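# Seat both lids on their matching boxes

## Task

Place the large lid fully seated on the large box and the small lid fully seated on the small box. Both lids must stay in place with no help from the robot, and the robot must release them and back away when finished.

## Robot and tools

Robot: one six-joint arm carrying a vacuum suction cup, plus a fisheye camera named cam_wrist (616x616) on the wrist. The cup point is the centre of the cup's rim when nothing touches it. The cup points along the cup point's own +z axis. From about 4 cm behind the rim, the tool body and camera stick out up to about 9 cm sideways, so keep that clear of box walls. Joint ranges (rad): waist and shoulder -6.283 to 6.283, elbow -2.792 to 2.792, forearm roll, wrist pitch and wrist roll -6.283 to 6.283. Load limits (N m): 302, 302, 142, 40, 40, 40 in that order.

Frames: the state line gives the cup point in the scene frame. The origin is on the table top under the arm base, +z is up, and +y is to the left when facing +x. Position is in metres, orientation is a quaternion in w,x,y,z order, and velocities are in m/s and rad/s. The printed position can be somewhat off at long reach. The base may be tilted.

execute_actions: actions is a list holding at most one item. An empty list sends nothing and returns the state with pictures. Set pictures true to get images with an action.
- A motion item is {"rows": [...], "steps": n}. It has 1 to 15 rows, steps is 3 to 15 (default 15), and each step lasts 1/30 s. Each row is used for one step, and the last row repeats if there are fewer rows than steps.
- Each row has 7 numbers, each in [-1, 1]: dx, dy, dz, rx, ry, rz, suction. These are offsets, not poses. They are given in the cup point's own axes, so dz moves along the cup's facing direction. They count from the cup point pose in the most recent result that showed it. Before any such result in the scene, and for the second and later calls in one reply, they count from where the robot is when the action starts. Every row counts from that same reference, not from the row before. Scale: 1.0 means 0.6 m of translation, or 180 degrees of rotation for the rotation vector rx, ry, rz.
- Suction: a value above 0.01 turns it on, and 0.01 or less turns it off. The last setting stays.
- A wait item is {"steps": n} with n up to 300. It counts from the previous result, so your reply time is included.

move: target is one 7-number row using the same offset convention. speed is in m/s, 0.002 to 0.5 (default 0.25), and rotation is capped at twice that in rad/s. The cup point follows a straight path toward the target lasting 0.5 to 10 s. If the path would take longer, it stops short. The path ignores obstacles and can lag, wander or overshoot the speed near a straight-arm pose. The suction value is sent at the start. The move: line reports the ending and which limits acted:
- Endings: done, off_target, moving, held, fault.
- limits=paced: the sent pose was clipped.
- limits=held: some steps were blocked, and motion can surge afterward.
- The distance to target is also given.

wait: seconds 0 to 10. It sends nothing new.

zoom_image: camera "cam_wrist" and region [x0, y0, x1, y1] in image pixels, with (0, 0) at the top left. The region can be at most 504x504. Intrinsics: fisheye, K=[[188.422,0,302.288],[0,189.175,302.097],[0,0,1]], D=[-0.005,0,0,0], theta_max_deg=95.

finished_scene: pass the scene number. It cannot be undone, and its result reports success. A reply without any tool call ends everything.

Motion details: on each control step, the commanded pose is limited to 70 mm and 16 degrees away from the measured pose. After an action, the arm only continues to the last limited pose, so a distant target needs several actions. Check the reported pose and command the remainder. All-zero offsets are not a hold; they pull the arm back to the reference pose. Each result is taken 3 steps before its action ends, and those last 3 steps run while you reply. A Hand target line, showing where the controller is heading, appears only when no steps are pending. A pose unreachable line or HELD marks steps the clearance check altered or blocked. Arm, mount and post all count for that check.

Other result lines:
- suction_measured: near 0 means no seal; 0.83 or more means airtight; values in between mean leakage.
- part_present: switches to 1 at 0.50 and back to 0 below 0.45.
- Joint torques: carry fixed offsets and noise.
- Flange force: a rough external force that includes any held weight. It can say no reading.
- MOTOR HOT: warns before an OVER-TEMPERATURE FAULT, which brakes the arm until the motors cool. Holding loads heats the motors.

Gripping: the rim is 36 mm across. Centre it on a flat, smooth patch of the lid, away from holes, seams and edges, and press gently until the whole rim touches, with suction on. Under vacuum the cup shortens, so a held lid sits up to about 12 mm nearer the tool. Vacuum alone can lift a lid. To release, lower the lid until it rests on the box, switch suction off, then withdraw at least 15 mm. If the cup seals onto the table, turn suction off to free it.

Faults: if a joint torque hits its load limit, or an external force reaches 144 N, the arm halts for 10 s, goes limp against the contact, and drops the rest of the call. The arm is stiff, so aim only a few millimetres past expected contact and approach slowly. Avoid dropping lids, slamming, hard pushes, and knocking anything off the table; that last one ends the scene. Loose objects may get small random nudges.

Typical order: look and locate the lids and boxes, using zoom if needed. Pick one lid at its centre, lift it, carry it over its box, and align it. Lower it slowly until seated, release, and lift clear. Repeat for the other lid, then check both stay seated before calling finished_scene.

Each tool is called after "Request:" as name(argument=value, ...) on one line, values as JSON.

## Session

Request:
execute_actions(actions=[])

Scene clock: 0.00 s of 6200.00 s.
end_effector_position=(+0.6447, -0.0172, +0.4533) suction_measured=0.00 part_present=0 end_effector_quat_wxyz=(+0.007, +0.014, +1.000, +0.002) end_effector_velocity=(+0.000, -0.000, -0.000) end_effector_angular_velocity=(+0.001, -0.001, -0.001)
Joint positions: [-0.055  0.168  1.62   0.002  1.355 -0.052]
Joint velocities: [-0.     0.    -0.     0.001 -0.001  0.001]
Joint torques (N m, as the joint torque sensors report them, + toward a larger angle): no reading
Flange force (N, the push that the arm receives, along the end effector's own x y z axes): no reading
Hand target: +0.645, -0.017, +0.453; +0.007, +0.014, +1.000, +0.002

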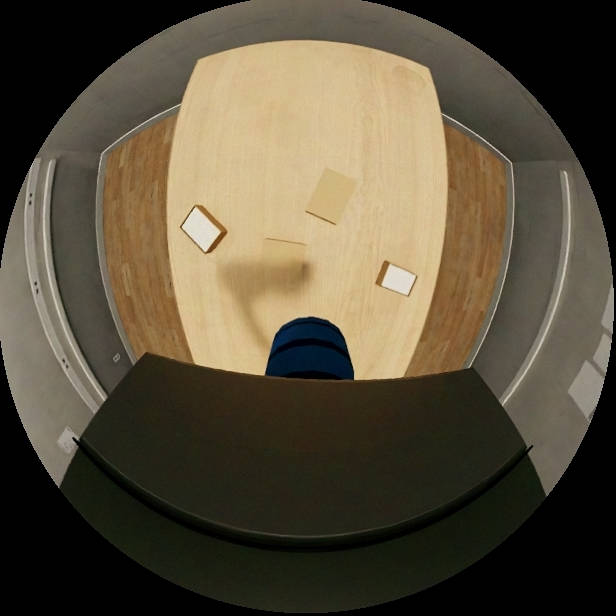

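Request:
zoom_image(camera="cam_wrist", region=[160, 140, 460, 340])

Request:
move(target=[-0.1, 0, 0.2, 0, 0, 0, 0])

Region (160, 140, 460, 340) of cam_wrist's 616x616 image, scaled by 1.680, with more detail than that image has.

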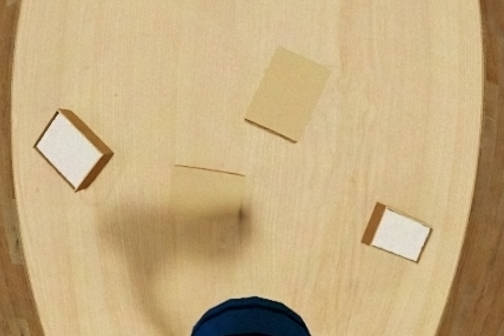

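Scene clock: 1.17 s of 6200.00 s.
end_effector_position=(+0.7063, -0.0184, +0.3341) suction_measured=0.00 part_present=0 end_effector_quat_wxyz=(+0.007, +0.014, +1.000, +0.002) end_effector_velocity=(+0.001, -0.000, -0.001) end_effector_angular_velocity=(+0.000, -0.000, -0.000)
Joint positions: [-0.05   0.319  1.651  0.002  1.172 -0.048]
Joint velocities: [-0.     0.003 -0.002  0.    -0.001 -0.   ]
Joint torques (N m, as the joint torque sensors report them, + toward a larger angle): [  0.66 -65.94 -39.03   3.57   0.44   0.21]
Flange force (N, the push that the arm receives, along the end effector's own x y z axes): [6.2 -1.7 1.8]
Hand target: +0.706, -0.018, +0.334; +0.007, +0.014, +1.000, +0.002
Off the commanded pose: 0.000 m, 0 deg.
Kept back: nothing.
move: done

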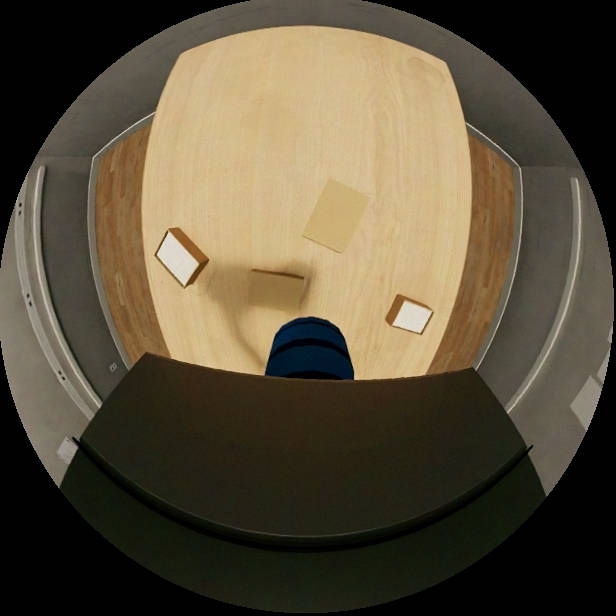

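Request:
move(target=[0, 0.135, 0.35, 0, 0, 0, 0])

Scene clock: 2.70 s of 6200.00 s.
end_effector_position=(+0.7114, +0.0630, +0.1243) suction_measured=0.00 part_present=0 end_effector_quat_wxyz=(+0.007, +0.014, +1.000, +0.002) end_effector_velocity=(+0.000, -0.000, -0.001) end_effector_angular_velocity=(-0.001, -0.000, -0.000)
Joint positions: [0.064 0.512 1.805 0.002 0.825 0.066]
Joint velocities: [-0.     0.002 -0.    -0.001 -0.002  0.001]
Joint torques (N m, as the joint torque sensors report them, + toward a larger angle): [  0.55 -79.48 -31.     2.97   0.47   0.19]
Flange force (N, the push that the arm receives, along the end effector's own x y z axes): [1.4 -1.7 2.1]
Hand target: +0.711, +0.063, +0.124; +0.007, +0.014, +1.000, +0.002
Off the commanded pose: 0.000 m, 0 deg.
Kept back: nothing.
move: done

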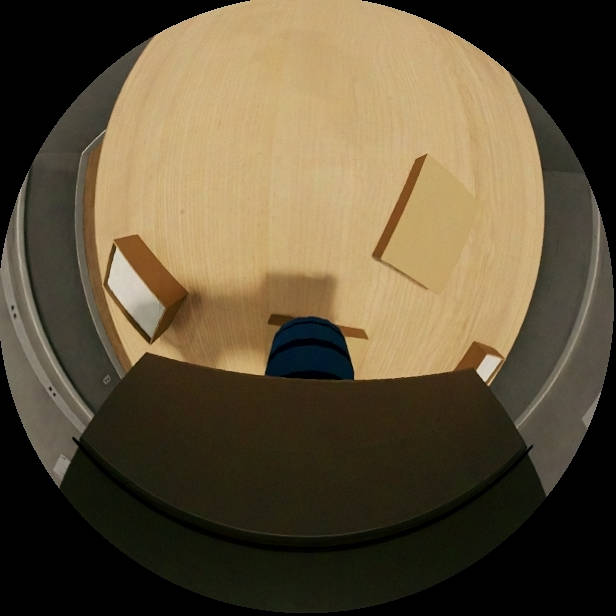

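Request:
move(target=[0.13, -0.01, 0.0, 0, 0, 0, 0])

Scene clock: 3.70 s of 6200.00 s.
end_effector_position=(+0.6333, +0.0589, +0.1232) suction_measured=0.00 part_present=0 end_effector_quat_wxyz=(+0.007, +0.014, +1.000, +0.002) end_effector_velocity=(-0.000, -0.000, +0.001) end_effector_angular_velocity=(-0.000, -0.001, +0.000)
Joint positions: [0.062 0.417 1.966 0.002 0.759 0.065]
Joint velocities: [-0.001 -0.002  0.001 -0.    -0.    -0.001]
Joint torques (N m, as the joint torque sensors report them, + toward a larger angle): [  0.07 -68.97 -29.28   2.6    0.49   0.09]
Flange force (N, the push that the arm receives, along the end effector's own x y z axes): [1.7 -1.0 2.0]
Hand target: +0.633, +0.059, +0.123; +0.007, +0.014, +1.000, +0.002
Off the commanded pose: 0.000 m, 0 deg.
Kept back: nothing.
move: done

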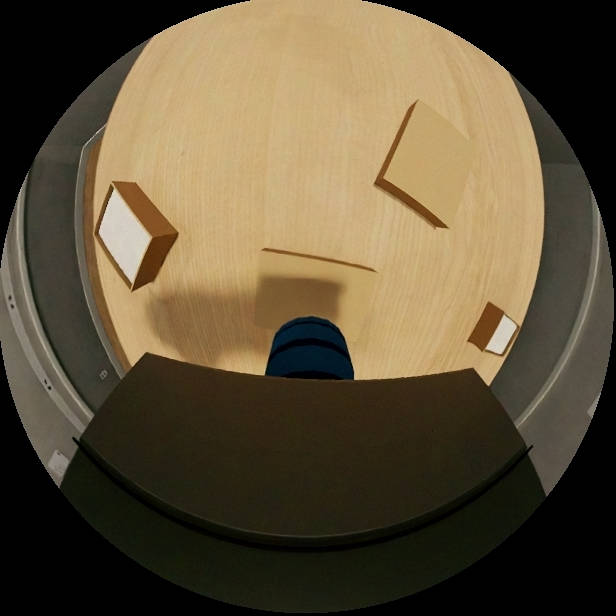

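Request:
move(target=[0, -0.005, 0.115, 0, 0, 0, 0], speed=0.1)

Scene clock: 4.93 s of 6200.00 s.
end_effector_position=(+0.6343, +0.0560, +0.0542) suction_measured=0.00 part_present=0 end_effector_quat_wxyz=(+0.007, +0.014, +1.000, +0.002) end_effector_velocity=(-0.000, -0.000, +0.000) end_effector_angular_velocity=(+0.000, -0.000, -0.001)
Joint positions: [0.058 0.51  1.994 0.002 0.638 0.06 ]
Joint velocities: [-0.    -0.001  0.     0.     0.     0.   ]
Joint torques (N m, as the joint torque sensors report them, + toward a larger angle): [  0.09 -73.47 -25.96   2.44   0.63   0.28]
Flange force (N, the push that the arm receives, along the end effector's own x y z axes): [3.0 -1.5 2.0]
Hand target: +0.634, +0.056, +0.054; +0.007, +0.014, +1.000, +0.002
Off the commanded pose: 0.000 m, 0 deg.
Kept back: nothing.
move: done

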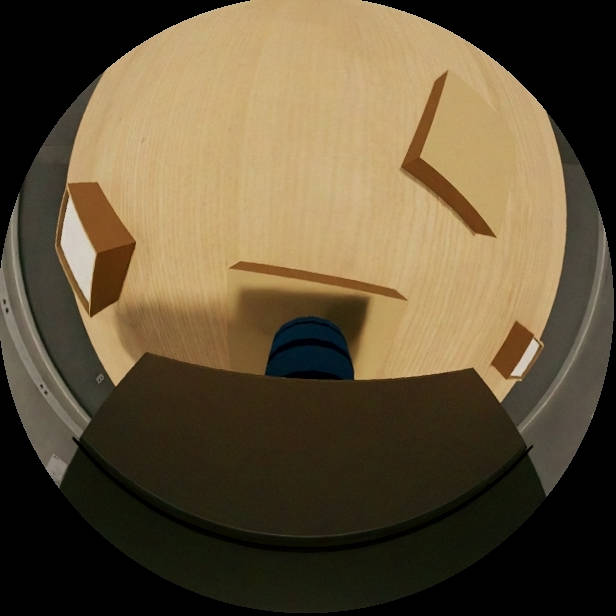

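Request:
move(target=[0, 0, 0.03, 0, 0, 0, 1], speed=0.03)

Scene clock: 6.03 s of 6200.00 s.
end_effector_position=(+0.6345, +0.0561, +0.0362) suction_measured=0.00 part_present=0 end_effector_quat_wxyz=(+0.007, +0.014, +1.000, +0.002) end_effector_velocity=(-0.000, -0.000, +0.000) end_effector_angular_velocity=(-0.001, +0.000, -0.000)
Joint positions: [0.058 0.536 1.999 0.002 0.608 0.06 ]
Joint velocities: [ 0.    -0.001  0.    -0.001  0.     0.001]
Joint torques (N m, as the joint torque sensors report them, + toward a larger angle): [ -0.01 -74.56 -24.35   2.21   0.42   0.19]
Flange force (N, the push that the arm receives, along the end effector's own x y z axes): [1.8 -1.1 1.3]
Hand target: +0.635, +0.056, +0.036; +0.007, +0.014, +1.000, +0.002
Off the commanded pose: 0.000 m, 0 deg.
Kept back: nothing.
move: done

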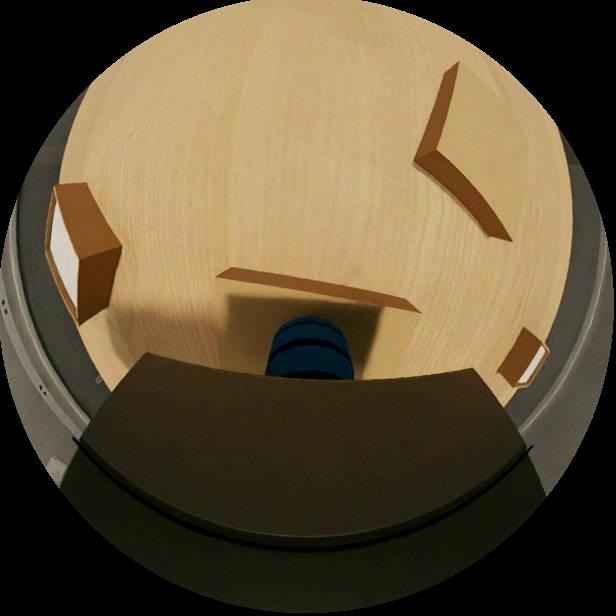

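Request:
move(target=[0, 0, 0.02, 0, 0, 0, 1], speed=0.02)

Scene clock: 7.10 s of 6200.00 s.
end_effector_position=(+0.6347, +0.0561, +0.0242) suction_measured=0.62 part_present=1 end_effector_quat_wxyz=(+0.007, +0.014, +1.000, +0.002) end_effector_velocity=(+0.000, +0.001, -0.001) end_effector_angular_velocity=(-0.000, -0.001, +0.002)
Joint positions: [0.058 0.553 2.001 0.002 0.588 0.06 ]
Joint velocities: [ 0.001  0.001  0.    -0.    -0.001 -0.001]
Joint torques (N m, as the joint torque sensors report them, + toward a larger angle): [  1.21 -75.92 -24.18   2.23   0.54   0.23]
Flange force (N, the push that the arm receives, along the end effector's own x y z axes): [2.4 -2.6 2.3]
Hand target: +0.635, +0.056, +0.024; +0.007, +0.014, +1.000, +0.002
Off the commanded pose: 0.000 m, 0 deg.
Kept back: nothing.
move: done

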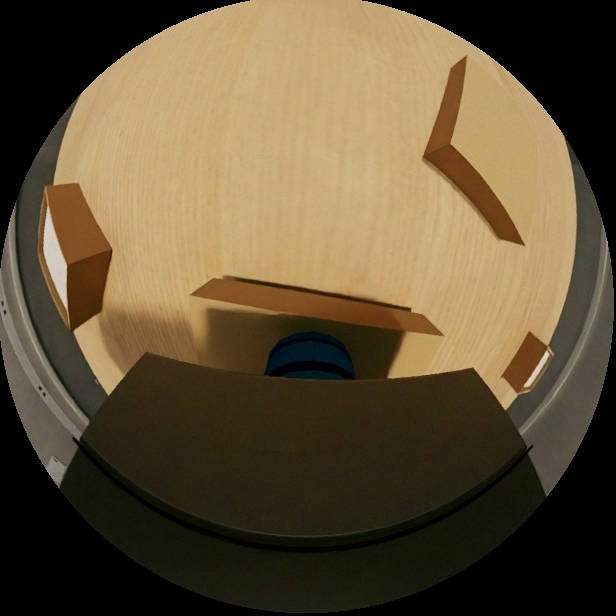

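Request:
move(target=[0, 0, -0.25, 0, 0, 0, 1], speed=0.15)

Request:
move(target=[0.22, -0.608, 0, 0, 0, 0.094, 1])

Scene clock: 8.70 s of 6200.00 s.
end_effector_position=(+0.6325, +0.0559, +0.1742) suction_measured=0.85 part_present=1 end_effector_quat_wxyz=(+0.007, +0.014, +1.000, +0.002) end_effector_velocity=(+0.000, -0.000, +0.001) end_effector_angular_velocity=(-0.002, -0.000, +0.002)
Joint positions: [0.058 0.355 1.937 0.002 0.85  0.06 ]
Joint velocities: [ 0.    -0.001 -0.001 -0.002  0.002 -0.   ]
Joint torques (N m, as the joint torque sensors report them, + toward a larger angle): [  0.15 -65.18 -32.16   2.98   0.38   0.24]
Flange force (N, the push that the arm receives, along the end effector's own x y z axes): [2.6 -1.4 1.9]
Hand target: +0.633, +0.056, +0.174; +0.007, +0.014, +1.000, +0.002
Off the commanded pose: 0.000 m, 0 deg.
Kept back: nothing.
move: done

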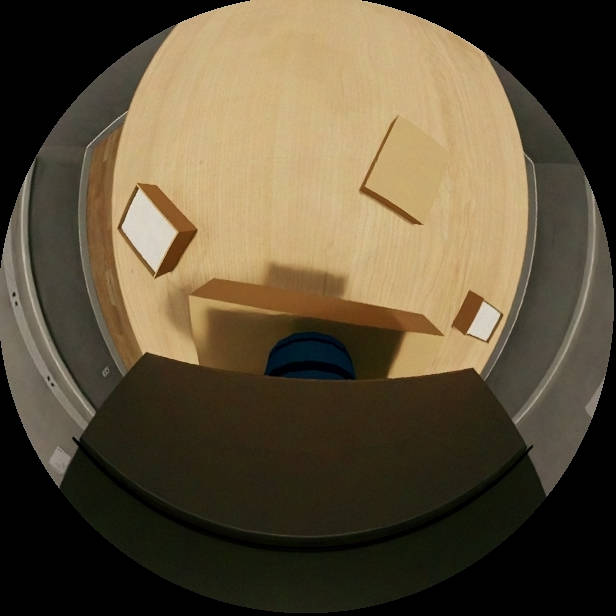

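Scene clock: 10.67 s of 6200.00 s.
end_effector_position=(+0.4914, -0.3056, +0.1713) suction_measured=0.85 part_present=1 end_effector_quat_wxyz=(+0.007, +0.161, +0.987, +0.003) end_effector_velocity=(-0.000, -0.001, -0.000) end_effector_angular_velocity=(+0.000, +0.001, +0.000)
Joint positions: [-0.591  0.281  2.046  0.002  0.815 -0.293]
Joint velocities: [-0.001  0.001 -0.001 -0.     0.    -0.001]
Joint torques (N m, as the joint torque sensors report them, + toward a larger angle): [ -0.1  -56.89 -30.81   2.81   0.61   0.22]
Flange force (N, the push that the arm receives, along the end effector's own x y z axes): [2.1 0.5 2.2]
Hand target: +0.491, -0.306, +0.171; +0.007, +0.161, +0.987, +0.003
Off the commanded pose: 0.001 m, 0 deg.
Kept back: nothing.
move: done

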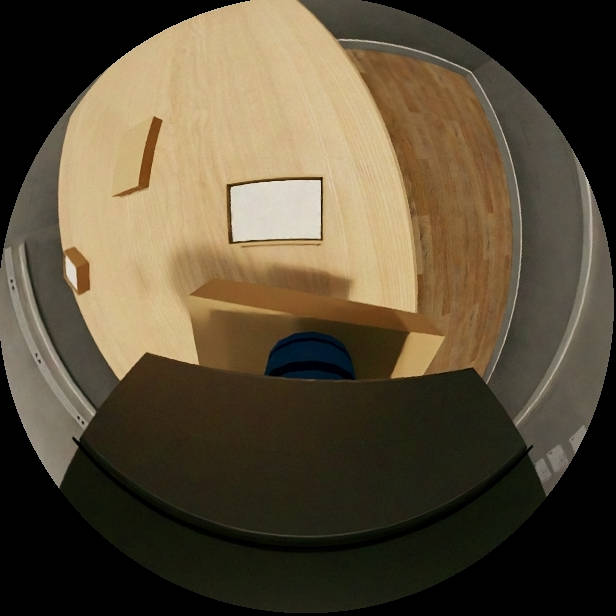

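Request:
move(target=[-0.167, 0.047, 0.1, 0, 0, -0.078, 1], speed=0.15)

Request:
move(target=[0, 0, 0.05, 0, 0, 0, 1], speed=0.02)

Scene clock: 12.07 s of 6200.00 s.
end_effector_position=(+0.5962, -0.3103, +0.1129) suction_measured=0.85 part_present=1 end_effector_quat_wxyz=(+0.007, +0.039, +0.999, +0.002) end_effector_velocity=(-0.000, -0.000, +0.000) end_effector_angular_velocity=(-0.000, -0.000, +0.000)
Joint positions: [-0.507  0.471  1.898  0.002  0.773 -0.454]
Joint velocities: [-0.    -0.    -0.     0.     0.    -0.001]
Joint torques (N m, as the joint torque sensors report them, + toward a larger angle): [  1.15 -74.48 -29.2    2.64   0.55   0.24]
Flange force (N, the push that the arm receives, along the end effector's own x y z axes): [1.8 -1.0 2.0]
Hand target: +0.596, -0.310, +0.113; +0.007, +0.039, +0.999, +0.002
Off the commanded pose: 0.000 m, 0 deg.
Kept back: nothing.
move: done

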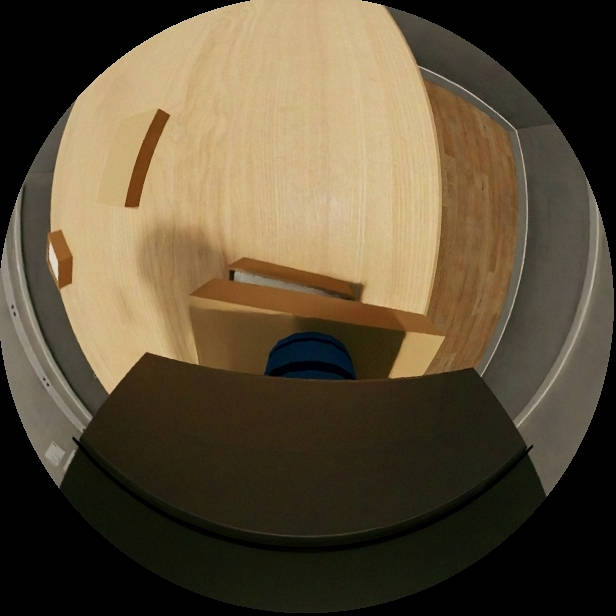

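Scene clock: 13.80 s of 6200.00 s.
end_effector_position=(+0.5966, -0.3103, +0.0829) suction_measured=0.85 part_present=1 end_effector_quat_wxyz=(+0.007, +0.039, +0.999, +0.002) end_effector_velocity=(-0.001, -0.000, +0.000) end_effector_angular_velocity=(+0.000, +0.001, -0.001)
Joint positions: [-0.507  0.509  1.91   0.002  0.723 -0.454]
Joint velocities: [-0.001 -0.001  0.    -0.     0.002  0.001]
Joint torques (N m, as the joint torque sensors report them, + toward a larger angle): [  0.55 -75.8  -28.21   2.61   0.54   0.29]
Flange force (N, the push that the arm receives, along the end effector's own x y z axes): [3.0 0.7 1.1]
Hand target: +0.597, -0.310, +0.083; +0.007, +0.039, +0.999, +0.002
Off the commanded pose: 0.000 m, 0 deg.
Kept back: nothing.
move: done

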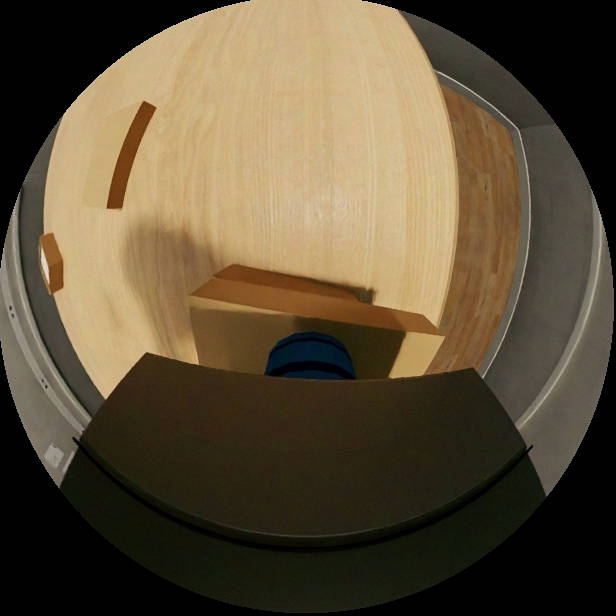

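Request:
move(target=[0, 0.025, 0, 0, 0, 0, 1], speed=0.03)

Request:
zoom_image(camera="cam_wrist", region=[150, 200, 480, 380])

Scene clock: 14.80 s of 6200.00 s.
end_effector_position=(+0.5978, -0.2953, +0.0829) suction_measured=0.85 part_present=1 end_effector_quat_wxyz=(+0.007, +0.039, +0.999, +0.002) end_effector_velocity=(+0.000, +0.000, -0.000) end_effector_angular_velocity=(+0.000, -0.001, -0.000)
Joint positions: [-0.487  0.502  1.922  0.001  0.718 -0.434]
Joint velocities: [ 0.     0.     0.     0.001 -0.001 -0.   ]
Joint torques (N m, as the joint torque sensors report them, + toward a larger angle): [  0.25 -76.05 -27.77   2.69   0.44   0.25]
Flange force (N, the push that the arm receives, along the end effector's own x y z axes): [1.0 0.0 2.6]
Hand target: +0.598, -0.295, +0.083; +0.007, +0.039, +0.999, +0.002
Off the commanded pose: 0.000 m, 0 deg.
Kept back: nothing.
move: done

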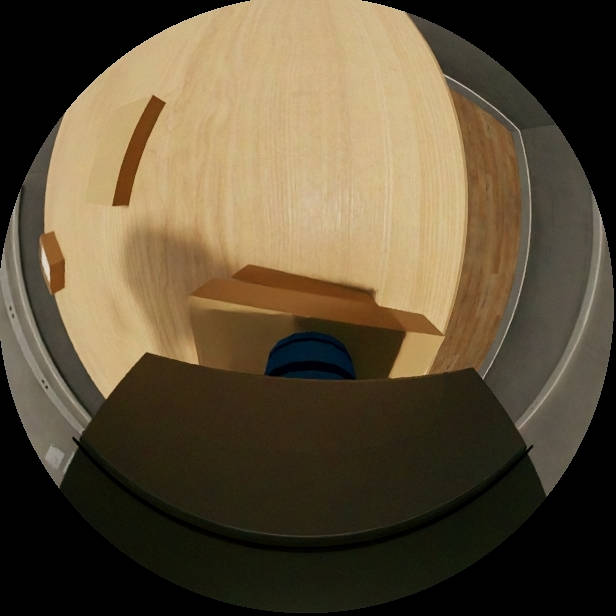

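Region (150, 200, 480, 380) of cam_wrist's 616x616 image, scaled by 1.527, with more detail than that image has; it fills the top 275 rows of this view, and the rest is white.

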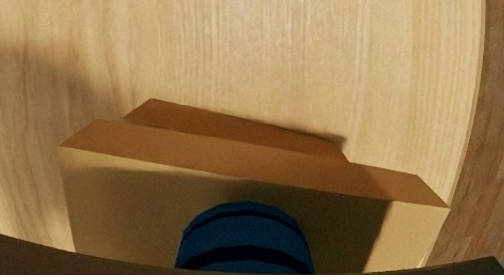

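Request:
move(target=[0, 0, 0.03, 0, 0, 0, 1], speed=0.015)

Scene clock: 16.47 s of 6200.00 s.
end_effector_position=(+0.5980, -0.2953, +0.0649) suction_measured=0.85 part_present=1 end_effector_quat_wxyz=(+0.007, +0.039, +0.999, +0.002) end_effector_velocity=(-0.000, -0.000, -0.001) end_effector_angular_velocity=(+0.000, -0.000, -0.001)
Joint positions: [-0.487  0.526  1.928  0.001  0.688 -0.434]
Joint velocities: [-0.001  0.001  0.     0.001 -0.001  0.   ]
Joint torques (N m, as the joint torque sensors report them, + toward a larger angle): [  1.21 -77.49 -27.09   2.65   0.37   0.35]
Flange force (N, the push that the arm receives, along the end effector's own x y z axes): [2.0 -1.2 2.5]
Hand target: +0.598, -0.295, +0.065; +0.007, +0.039, +0.999, +0.002
Off the commanded pose: 0.000 m, 0 deg.
Kept back: nothing.
move: done

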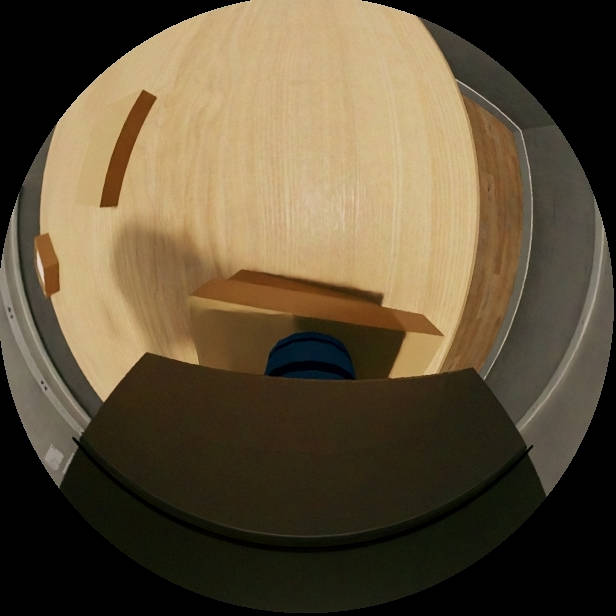

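Request:
move(target=[0, 0, 0.02, 0, 0, 0, 1], speed=0.012)

Scene clock: 17.93 s of 6200.00 s.
end_effector_position=(+0.5983, -0.2953, +0.0530) suction_measured=0.85 part_present=1 end_effector_quat_wxyz=(+0.007, +0.039, +0.999, +0.002) end_effector_velocity=(-0.000, +0.002, -0.002) end_effector_angular_velocity=(+0.002, +0.002, +0.001)
Joint positions: [-0.487  0.542  1.932  0.001  0.668 -0.434]
Joint velocities: [ 0.002  0.002  0.001  0.001 -0.     0.   ]
Joint torques (N m, as the joint torque sensors report them, + toward a larger angle): [  1.55 -57.45 -12.78   2.69   1.72   0.24]
Flange force (N, the push that the arm receives, along the end effector's own x y z axes): [-2.4 -3.2 -26.8]
Hand target: +0.598, -0.295, +0.053; +0.007, +0.039, +0.999, +0.002
Off the commanded pose: 0.000 m, 0 deg.
Kept back: nothing.
move: done

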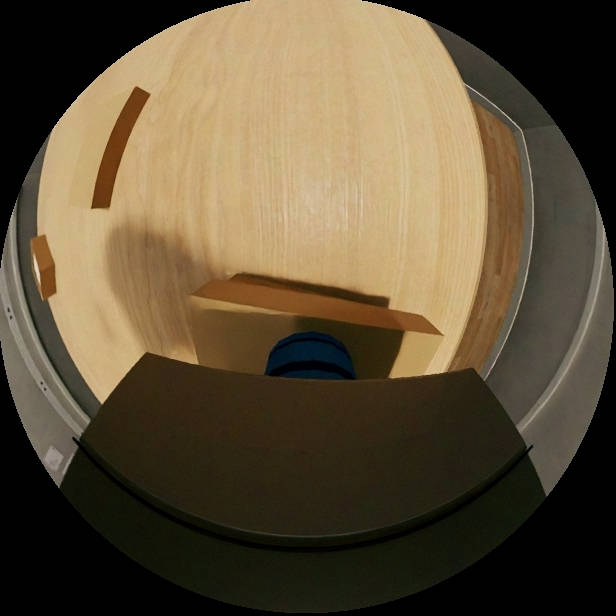

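Request:
move(target=[0, 0, -0.006, 0, 0, 0, 0], speed=0.01)

Request:
move(target=[0, 0, -0.1, 0, 0, 0, 0], speed=0.05)

Request:
move(target=[0.25, 0, -0.1, 0, 0, 0, 0])

Request:
zoom_image(camera="cam_wrist", region=[180, 80, 440, 320])

Scene clock: 18.87 s of 6200.00 s.
end_effector_position=(+0.5982, -0.2953, +0.0566) suction_measured=0.00 part_present=0 end_effector_quat_wxyz=(+0.007, +0.039, +0.999, +0.002) end_effector_velocity=(+0.001, -0.000, +0.001) end_effector_angular_velocity=(-0.001, -0.003, -0.002)
Joint positions: [-0.487  0.537  1.931  0.001  0.674 -0.434]
Joint velocities: [ 0.    -0.001 -0.001  0.001 -0.001  0.001]
Joint torques (N m, as the joint torque sensors report them, + toward a larger angle): [  1.1  -75.09 -25.68   2.46   0.42   0.14]
Flange force (N, the push that the arm receives, along the end effector's own x y z axes): [2.9 -0.3 -1.8]
Hand target: +0.598, -0.295, +0.057; +0.007, +0.039, +0.999, +0.002
Off the commanded pose: 0.000 m, 0 deg.
Kept back: nothing.
move: done

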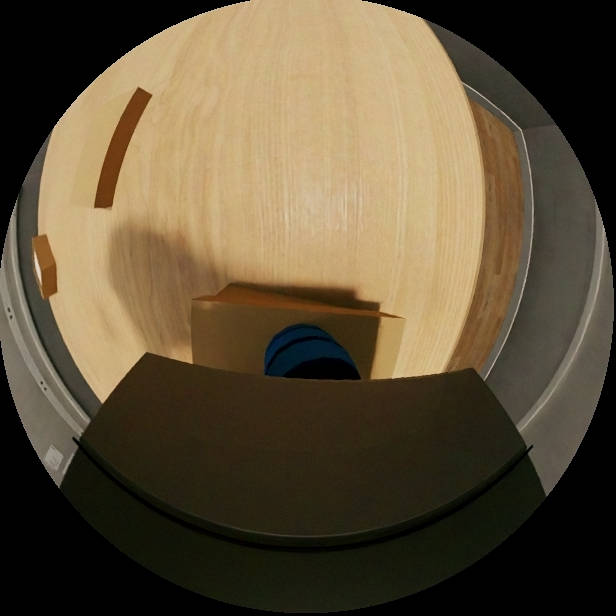

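Scene clock: 20.33 s of 6200.00 s.
end_effector_position=(+0.5973, -0.2954, +0.1166) suction_measured=0.00 part_present=0 end_effector_quat_wxyz=(+0.007, +0.039, +0.999, +0.002) end_effector_velocity=(-0.000, +0.000, +0.000) end_effector_angular_velocity=(-0.000, +0.001, -0.000)
Joint positions: [-0.487  0.46   1.908  0.002  0.774 -0.434]
Joint velocities: [ 0.     0.    -0.    -0.001  0.001  0.001]
Joint torques (N m, as the joint torque sensors report them, + toward a larger angle): [ -0.19 -73.74 -29.98   2.75   0.41   0.21]
Flange force (N, the push that the arm receives, along the end effector's own x y z axes): [1.6 1.3 2.9]
Hand target: +0.597, -0.295, +0.117; +0.007, +0.039, +0.999, +0.002
Off the commanded pose: 0.000 m, 0 deg.
Kept back: nothing.
move: done

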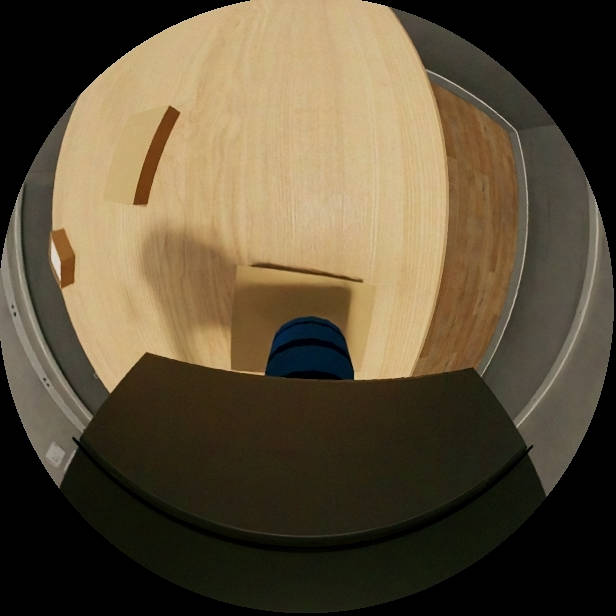

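Scene clock: 21.40 s of 6200.00 s.
end_effector_position=(+0.4469, -0.2842, +0.1744) suction_measured=0.00 part_present=0 end_effector_quat_wxyz=(+0.008, +0.039, +0.999, +0.002) end_effector_velocity=(+0.000, -0.000, +0.001) end_effector_angular_velocity=(-0.002, -0.003, -0.000)
Joint positions: [-0.606  0.21   2.134  0.002  0.798 -0.553]
Joint velocities: [-0.    -0.002  0.     0.    -0.002 -0.   ]
Joint torques (N m, as the joint torque sensors report them, + toward a larger angle): [  0.89 -48.99 -30.26   2.9    0.54   0.34]
Flange force (N, the push that the arm receives, along the end effector's own x y z axes): [3.5 -0.2 1.0]
Hand target: +0.447, -0.284, +0.174; +0.008, +0.039, +0.999, +0.002
Off the commanded pose: 0.000 m, 0 deg.
Kept back: nothing.
move: done

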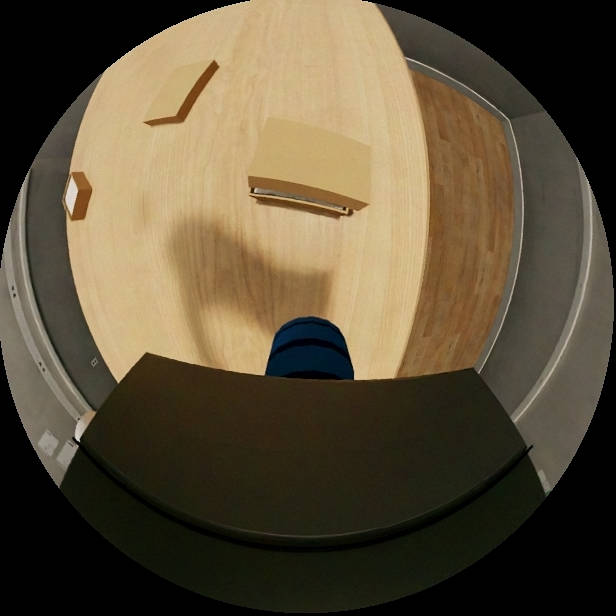

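Region (180, 80, 440, 320) of cam_wrist's 616x616 image, scaled by 1.938, with more detail than that image has; it fills the top 465 rows of this view, and the rest is white.

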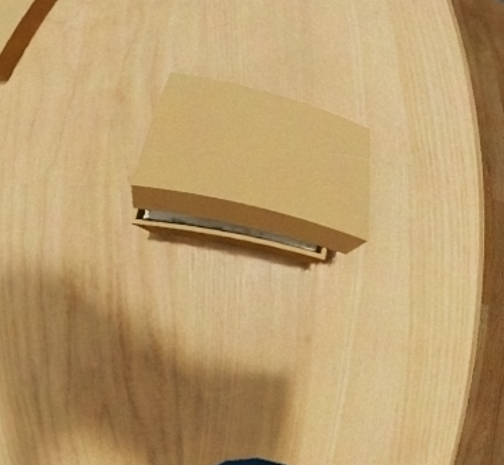

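Request:
move(target=[-0.25, 0, 0.1, 0, 0, 0, 0])

Request:
move(target=[0, 0, 0.1, 0, 0, 0, 1], speed=0.03)

Scene clock: 22.70 s of 6200.00 s.
end_effector_position=(+0.5973, -0.2954, +0.1166) suction_measured=0.00 part_present=0 end_effector_quat_wxyz=(+0.007, +0.039, +0.999, +0.002) end_effector_velocity=(+0.001, -0.000, +0.000) end_effector_angular_velocity=(-0.001, -0.001, -0.000)
Joint positions: [-0.487  0.46   1.908  0.002  0.774 -0.434]
Joint velocities: [ 0.     0.    -0.001 -0.    -0.001  0.001]
Joint torques (N m, as the joint torque sensors report them, + toward a larger angle): [  0.73 -72.74 -29.75   2.79   0.38   0.18]
Flange force (N, the push that the arm receives, along the end effector's own x y z axes): [3.2 0.1 0.7]
Hand target: +0.597, -0.295, +0.117; +0.007, +0.039, +0.999, +0.002
Off the commanded pose: 0.000 m, 0 deg.
Kept back: nothing.
move: done

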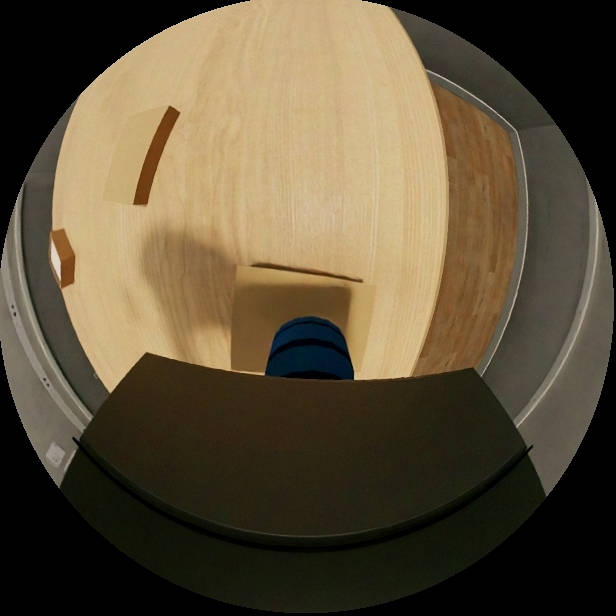

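Scene clock: 24.97 s of 6200.00 s.
end_effector_position=(+0.5982, -0.2953, +0.0566) suction_measured=0.00 part_present=0 end_effector_quat_wxyz=(+0.007, +0.039, +0.999, +0.002) end_effector_velocity=(-0.000, -0.001, -0.001) end_effector_angular_velocity=(-0.000, +0.001, -0.000)
Joint positions: [-0.487  0.537  1.931  0.001  0.674 -0.434]
Joint velocities: [-0.001  0.001 -0.    -0.001  0.     0.001]
Joint torques (N m, as the joint torque sensors report them, + toward a larger angle): [  1.41 -74.1  -24.67   2.63   0.79   0.18]
Flange force (N, the push that the arm receives, along the end effector's own x y z axes): [2.6 -1.0 -3.0]
Hand target: +0.598, -0.295, +0.057; +0.007, +0.039, +0.999, +0.002
Off the commanded pose: 0.000 m, 0 deg.
Kept back: nothing.
move: done

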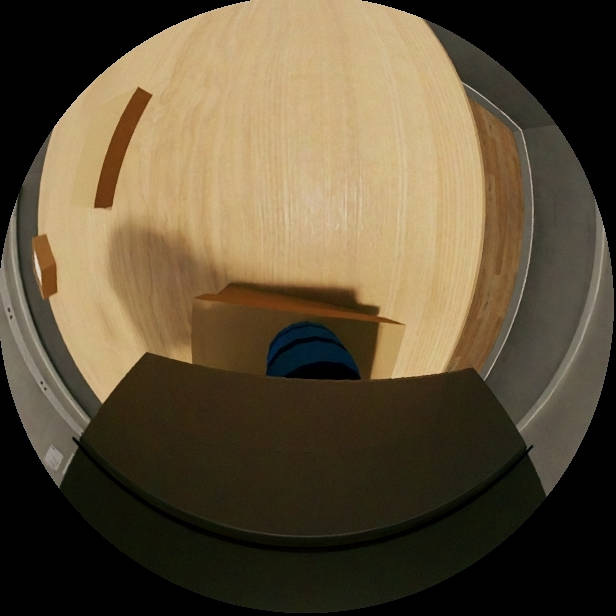

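Request:
move(target=[0, 0, 0.006, 0, 0.085, 0, 1], speed=0.02)

Scene clock: 32.10 s of 6200.00 s.
end_effector_position=(+0.5982, -0.2952, +0.0530) suction_measured=0.85 part_present=1 end_effector_quat_wxyz=(-0.126, +0.038, +0.991, +0.007) end_effector_velocity=(-0.000, +0.000, -0.000) end_effector_angular_velocity=(+0.001, +0.001, +0.001)
Joint positions: [-0.444  0.63   1.788 -0.121  0.975 -0.31 ]
Joint velocities: [-0.     0.001 -0.    -0.     0.001 -0.001]
Joint torques (N m, as the joint torque sensors report them, + toward a larger angle): [  0.54 -80.3  -22.99   2.63   1.12   0.18]
Flange force (N, the push that the arm receives, along the end effector's own x y z axes): [1.0 -0.7 -6.1]
Hand target: +0.598, -0.295, +0.053; -0.126, +0.038, +0.991, +0.007
Off the commanded pose: 0.000 m, 0 deg.
Kept back: nothing.
move: done

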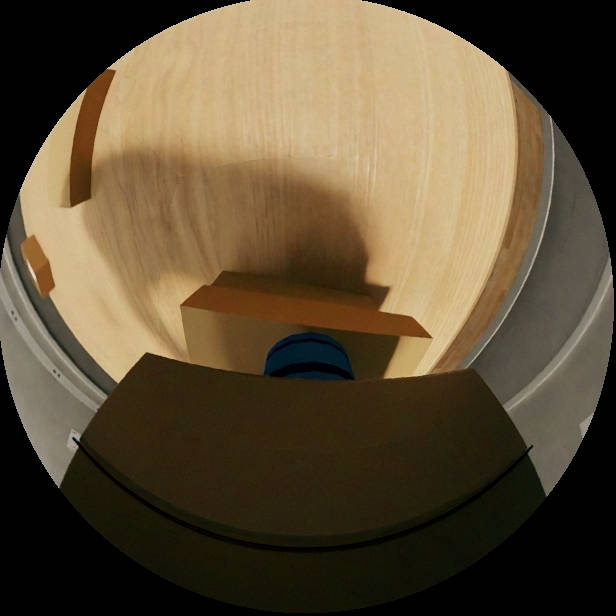

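Request:
move(target=[0.015, 0, -0.057, 0, -0.085, 0, 1], speed=0.05)

Request:
move(target=[0.02, 0, 0, 0, 0, 0.015, 1], speed=0.03)

Request:
move(target=[0, 0, 0.05, 0, 0, 0, 1], speed=0.015)

Scene clock: 35.23 s of 6200.00 s.
end_effector_position=(+0.5981, -0.2954, +0.0883) suction_measured=0.85 part_present=1 end_effector_quat_wxyz=(+0.007, +0.039, +0.999, +0.002) end_effector_velocity=(+0.000, -0.000, +0.001) end_effector_angular_velocity=(-0.001, -0.002, +0.000)
Joint positions: [-0.487  0.496  1.919  0.001  0.727 -0.434]
Joint velocities: [-0.    -0.002  0.     0.     0.    -0.001]
Joint torques (N m, as the joint torque sensors report them, + toward a larger angle): [  0.17 -74.63 -28.54   2.43   0.77   0.08]
Flange force (N, the push that the arm receives, along the end effector's own x y z axes): [3.2 1.2 1.6]
Hand target: +0.598, -0.295, +0.088; +0.007, +0.039, +0.999, +0.002
Off the commanded pose: 0.000 m, 0 deg.
Kept back: nothing.
move: done

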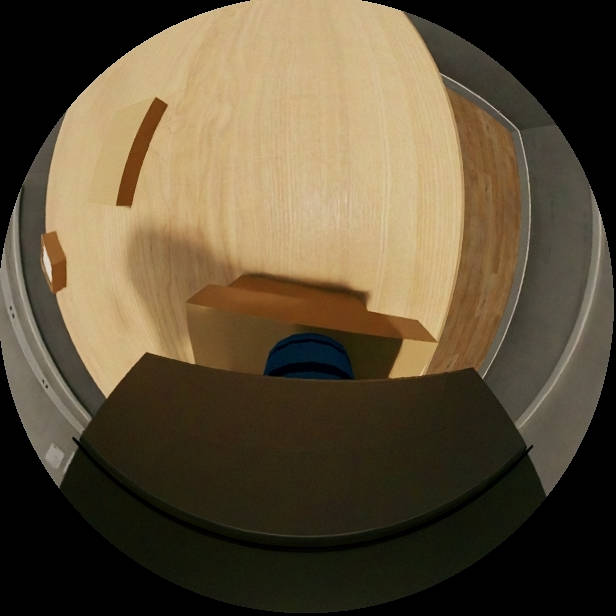

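Scene clock: 36.23 s of 6200.00 s.
end_effector_position=(+0.5861, -0.2945, +0.0882) suction_measured=0.85 part_present=1 end_effector_quat_wxyz=(+0.007, +0.063, +0.998, +0.002) end_effector_velocity=(-0.001, -0.001, -0.001) end_effector_angular_velocity=(+0.001, +0.003, -0.002)
Joint positions: [-0.494  0.483  1.942  0.002  0.717 -0.395]
Joint velocities: [-0.001  0.002 -0.    -0.001  0.001  0.001]
Joint torques (N m, as the joint torque sensors report them, + toward a larger angle): [  1.54 -73.91 -27.92   2.61   0.46   0.31]
Flange force (N, the push that the arm receives, along the end effector's own x y z axes): [2.4 -2.1 2.4]
Hand target: +0.586, -0.294, +0.088; +0.007, +0.063, +0.998, +0.002
Off the commanded pose: 0.000 m, 0 deg.
Kept back: nothing.
move: done

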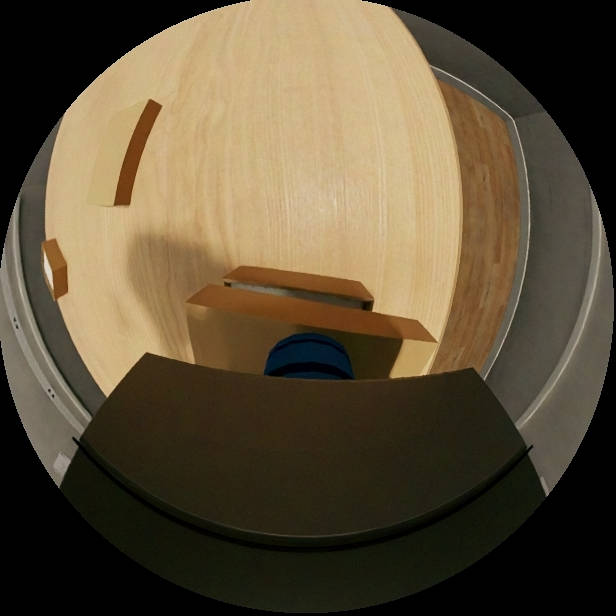

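Scene clock: 38.47 s of 6200.00 s.
end_effector_position=(+0.5866, -0.2944, +0.0582) suction_measured=0.85 part_present=1 end_effector_quat_wxyz=(+0.007, +0.063, +0.998, +0.002) end_effector_velocity=(+0.001, -0.000, +0.001) end_effector_angular_velocity=(-0.002, -0.003, +0.001)
Joint positions: [-0.494  0.523  1.952  0.002  0.666 -0.395]
Joint velocities: [ 0.    -0.001  0.     0.    -0.002 -0.001]
Joint torques (N m, as the joint torque sensors report them, + toward a larger angle): [  1.31 -75.97 -26.69   2.38   0.44   0.29]
Flange force (N, the push that the arm receives, along the end effector's own x y z axes): [3.3 -0.7 1.4]
Hand target: +0.587, -0.294, +0.058; +0.007, +0.063, +0.998, +0.002
Off the commanded pose: 0.000 m, 0 deg.
Kept back: nothing.
move: done

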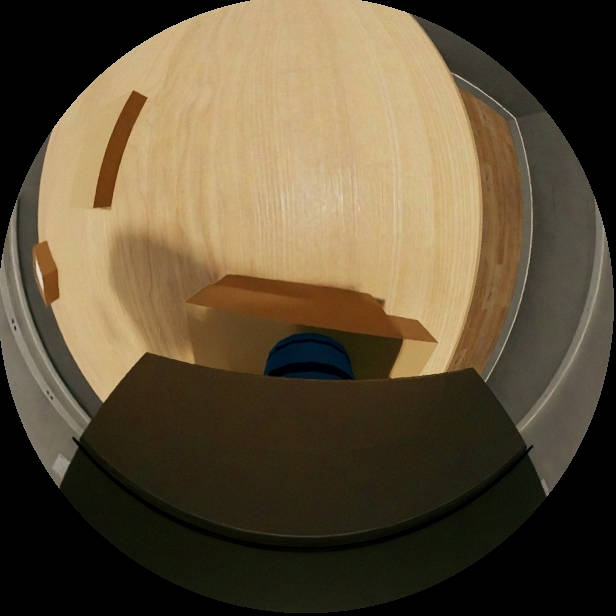

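Request:
move(target=[-0.007, 0.015, 0, 0, 0, -0.015, 1], speed=0.02)

Request:
zoom_image(camera="cam_wrist", region=[150, 220, 480, 380])

Scene clock: 40.17 s of 6200.00 s.
end_effector_position=(+0.5918, -0.2860, +0.0583) suction_measured=0.85 part_present=1 end_effector_quat_wxyz=(+0.007, +0.039, +0.999, +0.002) end_effector_velocity=(+0.000, +0.001, -0.001) end_effector_angular_velocity=(+0.001, +0.002, +0.002)
Joint positions: [-0.479  0.524  1.95   0.001  0.667 -0.426]
Joint velocities: [ 0.002  0.001  0.    -0.001  0.     0.   ]
Joint torques (N m, as the joint torque sensors report them, + toward a larger angle): [  0.75 -75.17 -26.65   2.37   0.49   0.37]
Flange force (N, the push that the arm receives, along the end effector's own x y z axes): [3.5 0.4 1.2]
Hand target: +0.592, -0.286, +0.058; +0.007, +0.039, +0.999, +0.002
Off the commanded pose: 0.000 m, 0 deg.
Kept back: nothing.
move: done

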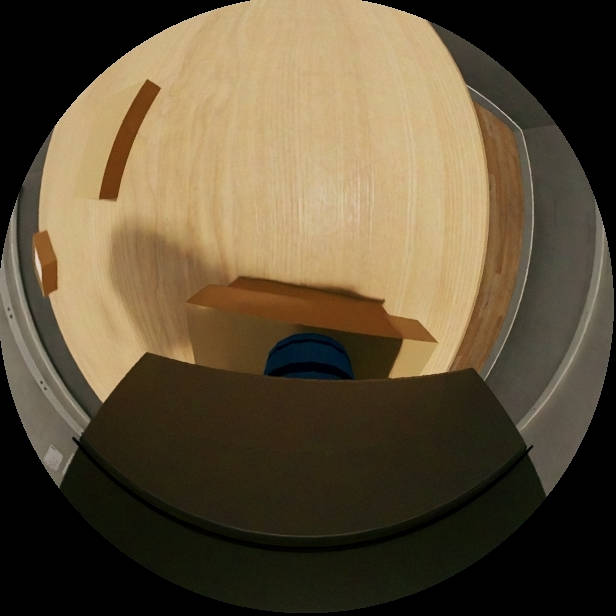

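Region (150, 220, 480, 380) of cam_wrist's 616x616 image, scaled by 1.527, with more detail than that image has; it fills the top 244 rows of this view, and the rest is white.

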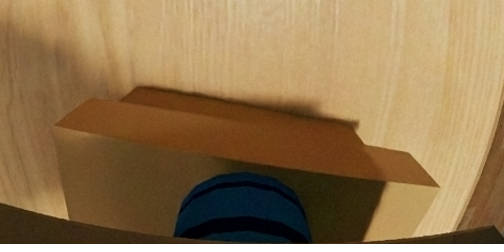

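Looks centred. Lower.

Request:
move(target=[0, 0, 0.017, 0, 0, 0, 1], speed=0.01)

Scene clock: 41.63 s of 6200.00 s.
end_effector_position=(+0.5916, -0.2857, +0.0476) suction_measured=0.85 part_present=1 end_effector_quat_wxyz=(+0.007, +0.039, +0.999, +0.002) end_effector_velocity=(+0.004, -0.003, +0.002) end_effector_angular_velocity=(-0.003, -0.007, -0.000)
Joint positions: [-0.479  0.538  1.954  0.002  0.65  -0.426]
Joint velocities: [-0.001 -0.    -0.006  0.001 -0.001 -0.002]
Joint torques (N m, as the joint torque sensors report them, + toward a larger angle): [  0.88 -74.41 -22.31   2.09   0.47   0.29]
Flange force (N, the push that the arm receives, along the end effector's own x y z axes): [-1.7 -1.8 -2.5]
Hand target: +0.592, -0.286, +0.048; +0.007, +0.039, +0.999, +0.002
Off the commanded pose: 0.001 m, 0 deg.
Kept back: nothing.
move: done

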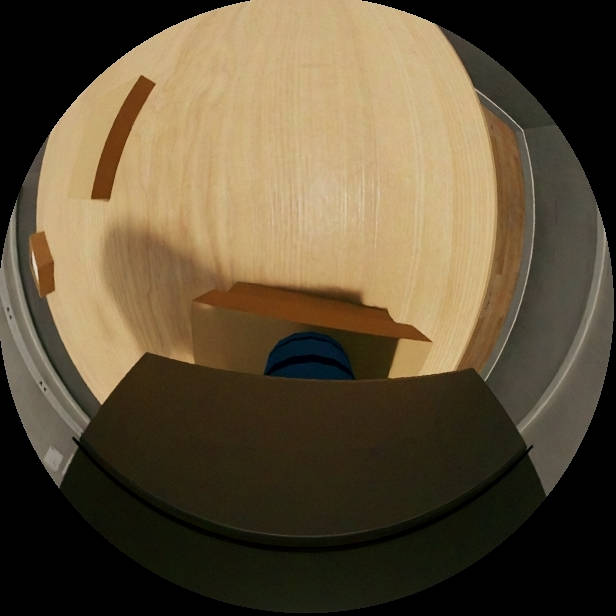

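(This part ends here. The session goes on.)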